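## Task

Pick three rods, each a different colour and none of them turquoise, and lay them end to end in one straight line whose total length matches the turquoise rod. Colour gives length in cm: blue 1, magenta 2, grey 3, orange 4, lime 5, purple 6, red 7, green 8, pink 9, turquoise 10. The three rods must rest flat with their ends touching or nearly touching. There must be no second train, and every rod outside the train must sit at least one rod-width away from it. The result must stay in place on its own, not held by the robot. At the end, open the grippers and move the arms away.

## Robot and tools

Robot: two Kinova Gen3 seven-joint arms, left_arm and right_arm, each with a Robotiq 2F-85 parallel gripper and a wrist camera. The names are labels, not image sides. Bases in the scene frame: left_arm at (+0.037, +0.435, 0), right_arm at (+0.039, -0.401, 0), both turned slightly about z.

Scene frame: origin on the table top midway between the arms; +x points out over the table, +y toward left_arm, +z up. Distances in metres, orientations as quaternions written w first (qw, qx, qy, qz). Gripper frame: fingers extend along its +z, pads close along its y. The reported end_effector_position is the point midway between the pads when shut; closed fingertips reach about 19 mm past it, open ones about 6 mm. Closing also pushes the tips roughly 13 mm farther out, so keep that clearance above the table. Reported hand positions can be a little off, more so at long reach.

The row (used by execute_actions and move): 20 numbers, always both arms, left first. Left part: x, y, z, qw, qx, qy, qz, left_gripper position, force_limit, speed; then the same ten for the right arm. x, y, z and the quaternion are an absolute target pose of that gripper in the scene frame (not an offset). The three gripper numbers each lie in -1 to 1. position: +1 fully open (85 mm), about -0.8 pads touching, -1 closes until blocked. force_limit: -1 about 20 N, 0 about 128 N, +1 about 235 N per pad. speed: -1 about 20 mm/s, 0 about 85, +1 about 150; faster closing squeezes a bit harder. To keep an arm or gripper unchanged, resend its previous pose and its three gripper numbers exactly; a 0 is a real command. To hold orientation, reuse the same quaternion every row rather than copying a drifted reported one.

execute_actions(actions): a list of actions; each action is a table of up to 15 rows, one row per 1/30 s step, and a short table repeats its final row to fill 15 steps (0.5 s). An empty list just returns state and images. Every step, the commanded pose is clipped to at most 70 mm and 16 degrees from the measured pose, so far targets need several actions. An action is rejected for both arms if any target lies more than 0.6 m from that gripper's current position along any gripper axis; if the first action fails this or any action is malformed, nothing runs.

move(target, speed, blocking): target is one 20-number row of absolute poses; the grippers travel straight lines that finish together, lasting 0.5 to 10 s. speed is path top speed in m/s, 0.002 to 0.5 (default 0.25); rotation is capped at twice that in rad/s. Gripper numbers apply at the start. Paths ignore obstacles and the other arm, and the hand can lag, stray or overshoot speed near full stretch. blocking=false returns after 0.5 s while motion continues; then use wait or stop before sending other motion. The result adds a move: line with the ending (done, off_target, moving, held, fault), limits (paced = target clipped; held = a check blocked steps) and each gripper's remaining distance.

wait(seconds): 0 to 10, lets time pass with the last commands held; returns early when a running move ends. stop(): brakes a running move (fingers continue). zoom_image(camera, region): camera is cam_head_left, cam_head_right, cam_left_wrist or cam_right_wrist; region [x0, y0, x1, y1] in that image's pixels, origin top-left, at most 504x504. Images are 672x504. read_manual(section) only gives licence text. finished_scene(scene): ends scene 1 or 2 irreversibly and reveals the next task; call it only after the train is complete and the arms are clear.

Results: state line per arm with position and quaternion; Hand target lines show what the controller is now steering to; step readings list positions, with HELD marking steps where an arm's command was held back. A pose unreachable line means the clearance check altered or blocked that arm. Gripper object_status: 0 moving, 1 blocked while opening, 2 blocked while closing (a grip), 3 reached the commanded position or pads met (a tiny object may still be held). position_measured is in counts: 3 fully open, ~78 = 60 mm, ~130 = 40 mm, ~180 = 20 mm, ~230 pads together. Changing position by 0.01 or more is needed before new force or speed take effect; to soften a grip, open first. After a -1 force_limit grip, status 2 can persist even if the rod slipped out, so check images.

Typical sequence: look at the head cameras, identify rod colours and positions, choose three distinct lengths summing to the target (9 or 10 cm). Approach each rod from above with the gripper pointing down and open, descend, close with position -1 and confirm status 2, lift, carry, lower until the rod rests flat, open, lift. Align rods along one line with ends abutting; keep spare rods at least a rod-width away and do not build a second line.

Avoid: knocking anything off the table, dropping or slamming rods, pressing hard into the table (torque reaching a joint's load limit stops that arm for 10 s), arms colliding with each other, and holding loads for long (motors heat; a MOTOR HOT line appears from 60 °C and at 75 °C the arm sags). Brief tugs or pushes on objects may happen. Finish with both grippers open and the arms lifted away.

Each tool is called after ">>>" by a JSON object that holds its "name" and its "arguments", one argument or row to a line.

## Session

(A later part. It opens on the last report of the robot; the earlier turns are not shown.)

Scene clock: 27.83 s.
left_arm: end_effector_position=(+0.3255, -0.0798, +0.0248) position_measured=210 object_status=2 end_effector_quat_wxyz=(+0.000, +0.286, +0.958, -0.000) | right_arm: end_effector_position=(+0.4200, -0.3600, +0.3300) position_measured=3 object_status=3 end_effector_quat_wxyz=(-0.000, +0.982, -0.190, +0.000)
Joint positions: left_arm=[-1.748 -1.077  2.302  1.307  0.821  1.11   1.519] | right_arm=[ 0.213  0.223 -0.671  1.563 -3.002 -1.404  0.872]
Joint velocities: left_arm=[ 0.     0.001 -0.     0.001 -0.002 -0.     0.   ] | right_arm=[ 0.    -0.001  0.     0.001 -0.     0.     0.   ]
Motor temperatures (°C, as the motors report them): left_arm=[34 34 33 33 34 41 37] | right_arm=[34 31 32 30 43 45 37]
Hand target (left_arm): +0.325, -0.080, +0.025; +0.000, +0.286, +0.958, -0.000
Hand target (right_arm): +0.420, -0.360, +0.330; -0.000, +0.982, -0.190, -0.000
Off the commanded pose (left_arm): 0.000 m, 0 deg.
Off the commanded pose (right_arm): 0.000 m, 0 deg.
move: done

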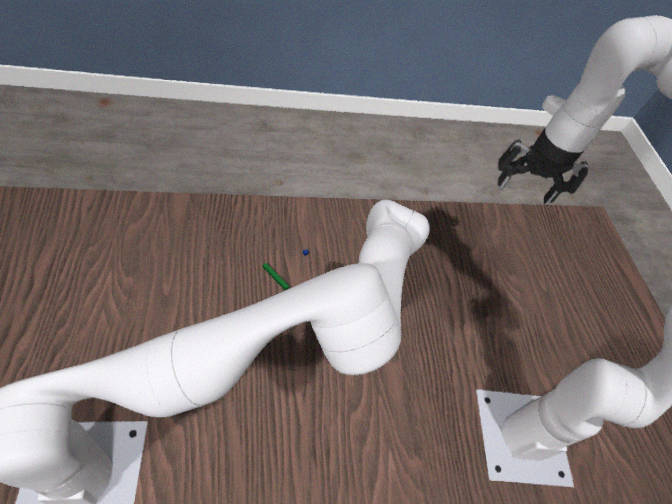

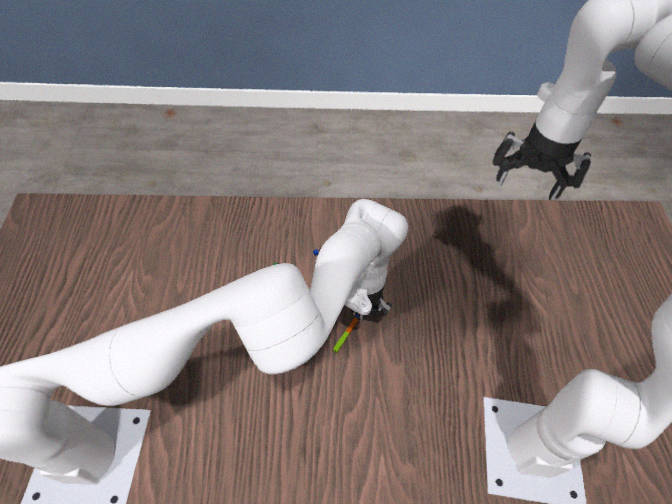

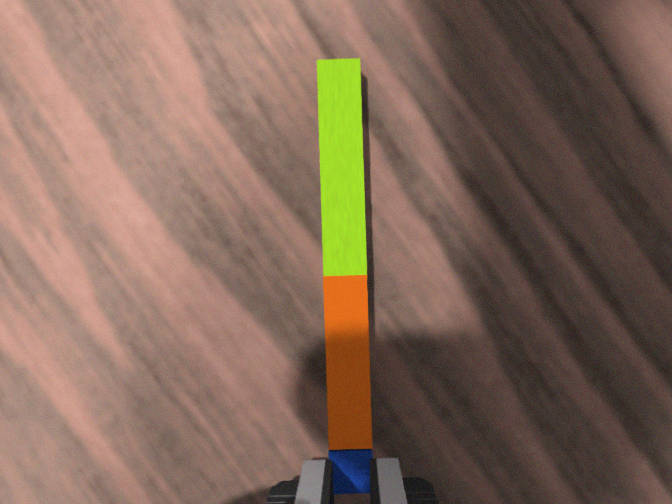

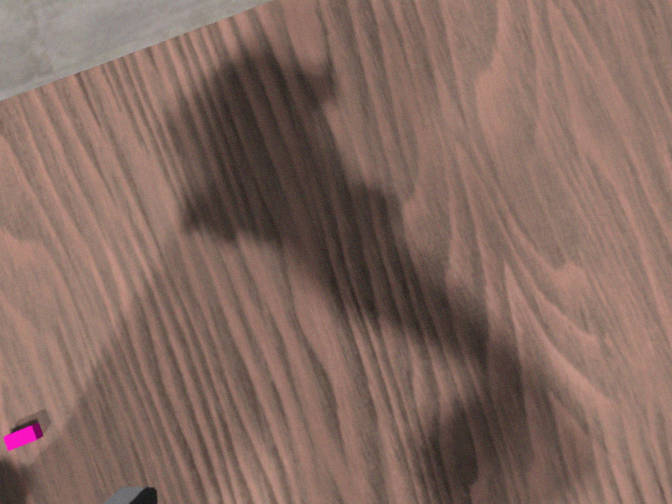

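>>> {"name": "execute_actions", "arguments": {
  "actions": [
    [[0.3249,-0.0794,0.0243,0,0.2857,0.9583,0,-1,-0.7,0,0.42,-0.36,0.33,0,0.982,-0.19,0,1,0,0],[0.3249,-0.0794,0.0243,0,0.2857,0.9583,0,-1,-0.7,0,0.42,-0.36,0.33,0,0.982,-0.19,0,1,0,0],[0.3249,-0.0794,0.0243,0,0.2857,0.9583,0,-1,-0.7,0,0.42,-0.36,0.33,0,0.982,-0.19,0,1,0,0],[0.3249,-0.0794,0.0243,0,0.2857,0.9583,0,-1,-0.7,0,0.42,-0.36,0.33,0,0.982,-0.19,0,1,0,0],[0.3249,-0.0794,0.0243,0,0.2857,0.9583,0,-0.3,-0.7,0,0.42,-0.36,0.33,0,0.982,-0.19,0,1,0,0],[0.3249,-0.0794,0.0243,0,0.2857,0.9583,0,-0.3,-0.7,0,0.42,-0.36,0.33,0,0.982,-0.19,0,1,0,0],[0.3249,-0.0794,0.0243,0,0.2857,0.9583,0,-0.3,-0.7,0,0.42,-0.36,0.33,0,0.982,-0.19,0,1,0,0],[0.3249,-0.0794,0.0243,0,0.2857,0.9583,0,-0.3,-0.7,0,0.42,-0.36,0.33,0,0.982,-0.19,0,1,0,0],[0.3249,-0.0794,0.0243,0,0.2857,0.9583,0,-0.3,-0.7,0,0.42,-0.36,0.33,0,0.982,-0.19,0,1,0,0],[0.3249,-0.0794,0.0243,0,0.2857,0.9583,0,-0.3,-0.7,0,0.42,-0.36,0.33,0,0.982,-0.19,0,1,0,0],[0.3249,-0.0794,0.025,0,0.2857,0.9583,0,-0.3,-0.7,0,0.42,-0.36,0.33,0,0.982,-0.19,0,1,0,0],[0.3249,-0.0794,0.027,0,0.2857,0.9583,0,-0.3,-0.7,0,0.42,-0.36,0.33,0,0.982,-0.19,0,1,0,0],[0.3249,-0.0794,0.029,0,0.2857,0.9583,0,-0.3,-0.7,0,0.42,-0.36,0.33,0,0.982,-0.19,0,1,0,0],[0.3249,-0.0794,0.031,0,0.2857,0.9583,0,-0.3,-0.7,0,0.42,-0.36,0.33,0,0.982,-0.19,0,1,0,0],[0.3249,-0.0794,0.032,0,0.2857,0.9583,0,-0.3,-0.7,0,0.42,-0.36,0.33,0,0.982,-0.19,0,1,0,0]]
  ]
}}

>>> {"name": "move", "arguments": {
  "target": [0.335,-0.07,0.20,0,0.2857,0.9583,0,-0.3,-0.7,0,0.42,-0.36,0.33,0,0.982,-0.19,0,1,0,0],
  "speed": 0.3
}}

>>> {"name": "zoom_image", "arguments": {
  "camera": "cam_left_wrist",
  "region": [200, 130, 460, 400]
}}

Scene clock: 30.00 s.
left_arm: end_effector_position=(+0.3247, -0.0795, +0.0301) position_measured=168 object_status=0 end_effector_quat_wxyz=(-0.000, +0.286, +0.958, -0.000) | right_arm: end_effector_position=(+0.4200, -0.3600, +0.3300) position_measured=3 object_status=3 end_effector_quat_wxyz=(-0.000, +0.982, -0.190, +0.000)
Joint positions: left_arm=[-1.746 -1.069  2.298  1.307  0.816  1.118  1.522] | right_arm=[ 0.213  0.223 -0.671  1.563 -3.002 -1.404  0.872]
Joint velocities: left_arm=[ 0.012  0.067 -0.041 -0.025 -0.051  0.082  0.031] | right_arm=[ 0.     0.001 -0.002 -0.    -0.002  0.    -0.   ]
Motor temperatures (°C, as the motors report them): left_arm=[34 34 33 33 34 41 37] | right_arm=[34 31 32 30 43 45 37]
Hand target (left_arm): +0.325, -0.079, +0.032; +0.000, +0.286, +0.958, -0.000
Hand target (right_arm): +0.420, -0.360, +0.330; -0.000, +0.982, -0.190, -0.000
Off the commanded pose (left_arm): 0.002 m, 0 deg.
Off the commanded pose (right_arm): 0.000 m, 0 deg.
Step readings (end_effector_position):
0: left_arm (+0.3254, -0.0798, +0.0248) | right_arm (+0.4200, -0.3600, +0.3300)
1: left_arm (+0.3253, -0.0798, +0.0248) | right_arm (+0.4200, -0.3600, +0.3300)
2: left_arm (+0.3252, -0.0797, +0.0248) | right_arm (+0.4200, -0.3600, +0.3300)
4: left_arm (+0.3252, -0.0797, +0.0248) | right_arm (+0.4200, -0.3600, +0.3300)
8: left_arm (+0.3250, -0.0795, +0.0246) | right_arm (+0.4200, -0.3600, +0.3300)
15: end_effector_position above

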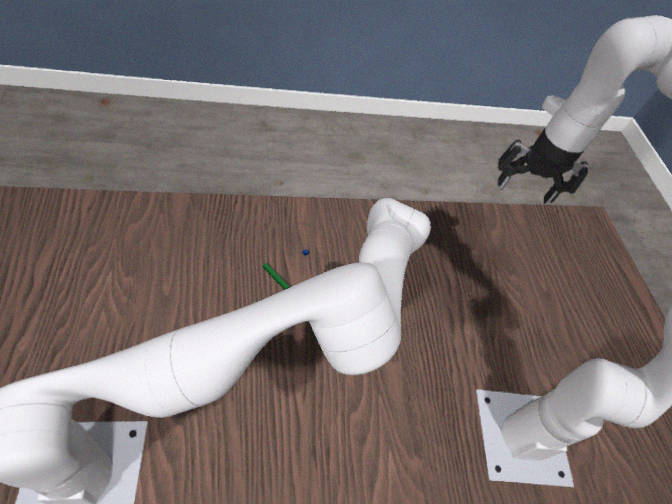

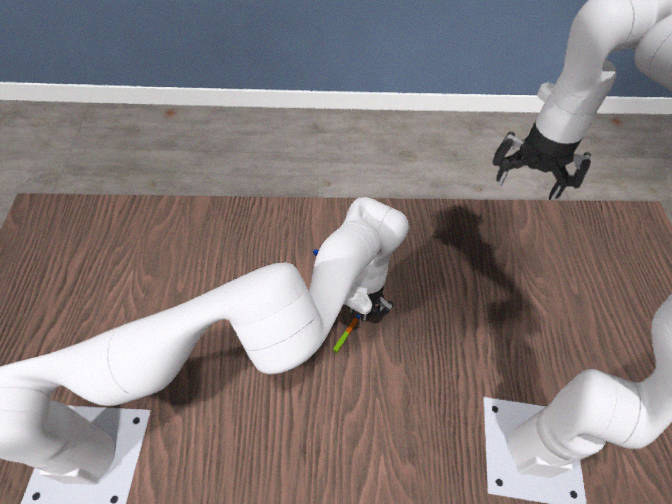

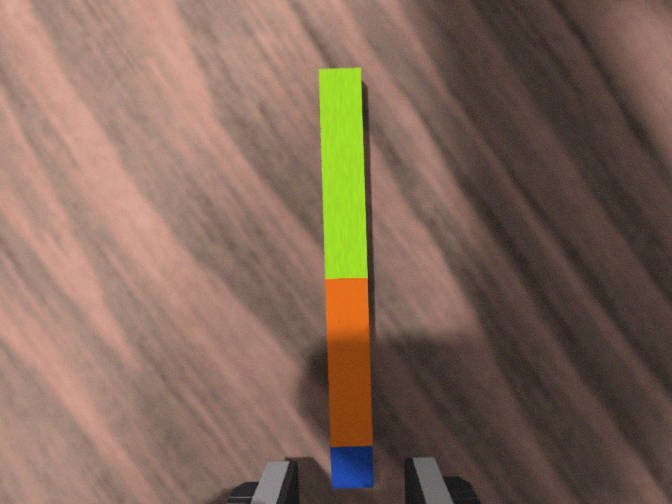

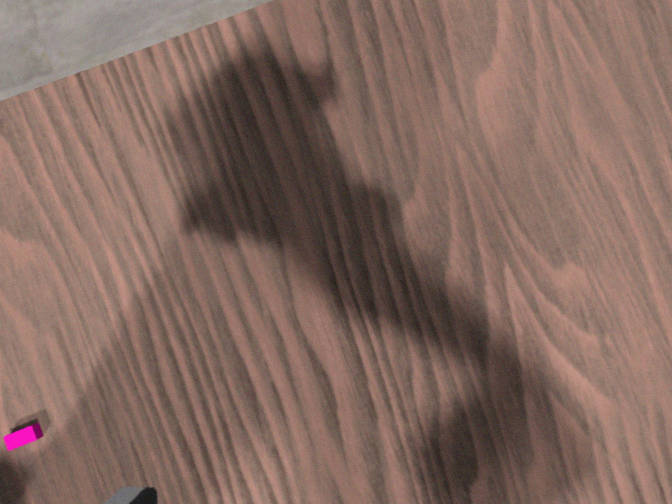

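Scene clock: 31.00 s.
left_arm: end_effector_position=(+0.3350, -0.0701, +0.2000) position_measured=167 object_status=3 end_effector_quat_wxyz=(+0.000, +0.286, +0.958, +0.000) | right_arm: end_effector_position=(+0.4200, -0.3600, +0.3300) position_measured=3 object_status=3 end_effector_quat_wxyz=(-0.000, +0.982, -0.190, +0.000)
Joint positions: left_arm=[-1.759 -0.863  2.199  1.127  0.668  1.446  1.611] | right_arm=[ 0.213  0.223 -0.671  1.563 -3.002 -1.404  0.872]
Joint velocities: left_arm=[-0.002  0.001 -0.002 -0.001  0.001 -0.001 -0.   ] | right_arm=[ 0. -0.  0.  0.  0.  0.  0.]
Motor temperatures (°C, as the motors report them): left_arm=[34 34 33 33 34 41 37] | right_arm=[34 31 32 30 43 45 37]
Hand target (left_arm): +0.335, -0.070, +0.200; +0.000, +0.286, +0.958, +0.000
Hand target (right_arm): +0.420, -0.360, +0.330; +0.000, +0.982, -0.190, -0.000
Off the commanded pose (left_arm): 0.000 m, 0 deg.
Off the commanded pose (right_arm): 0.000 m, 0 deg.
move: done

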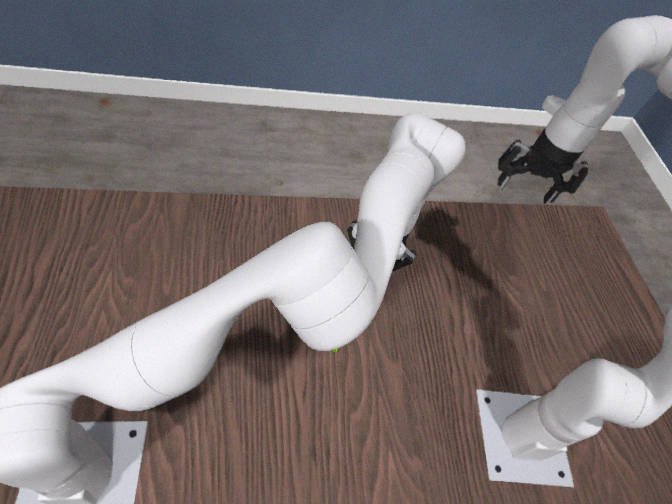

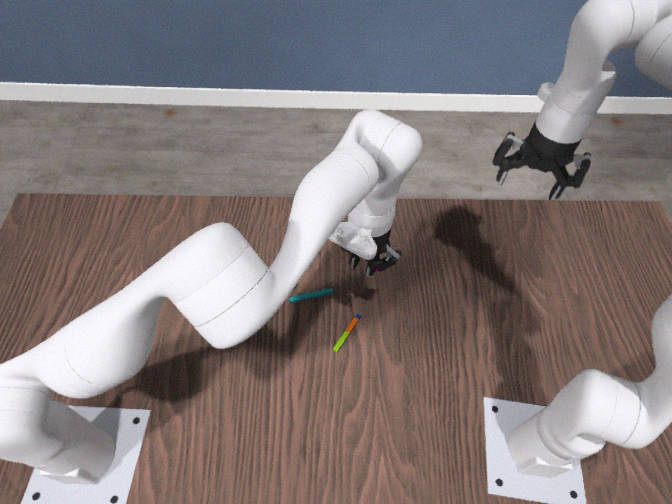

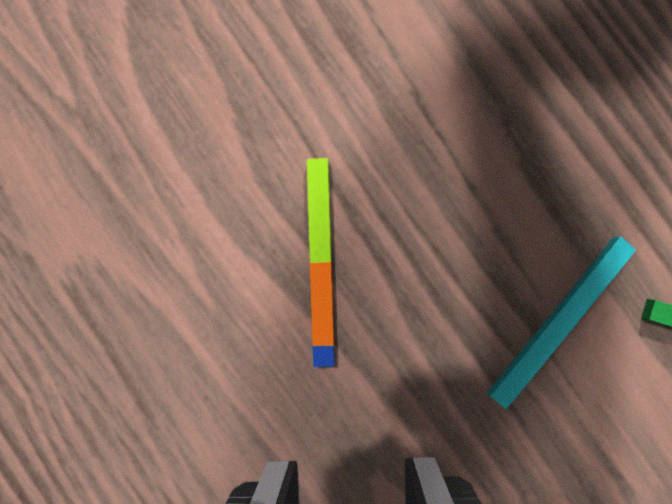

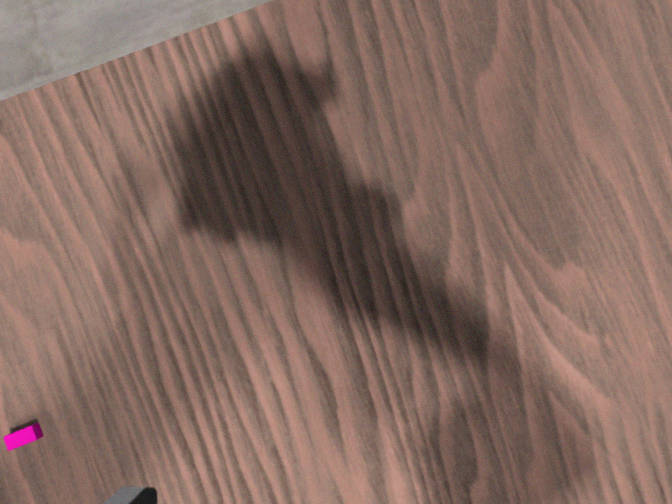

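Region (200, 130, 460, 400) of cam_left_wrist's 672x504 image, scaled by 1.867; it fills the left 485 columns of this view, and the rest is white.

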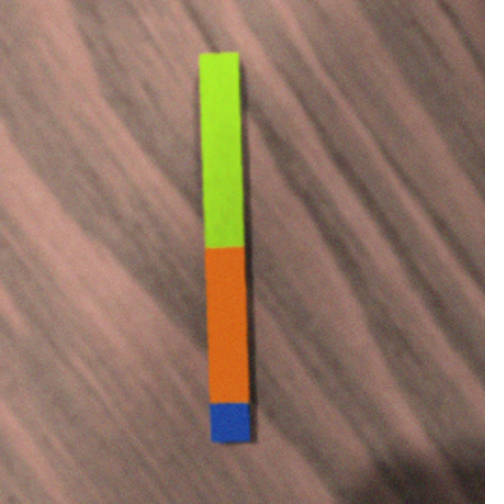

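>>> {"name": "finished_scene", "arguments": {
  "scene": 2
}}

The scene is finished: the task was done.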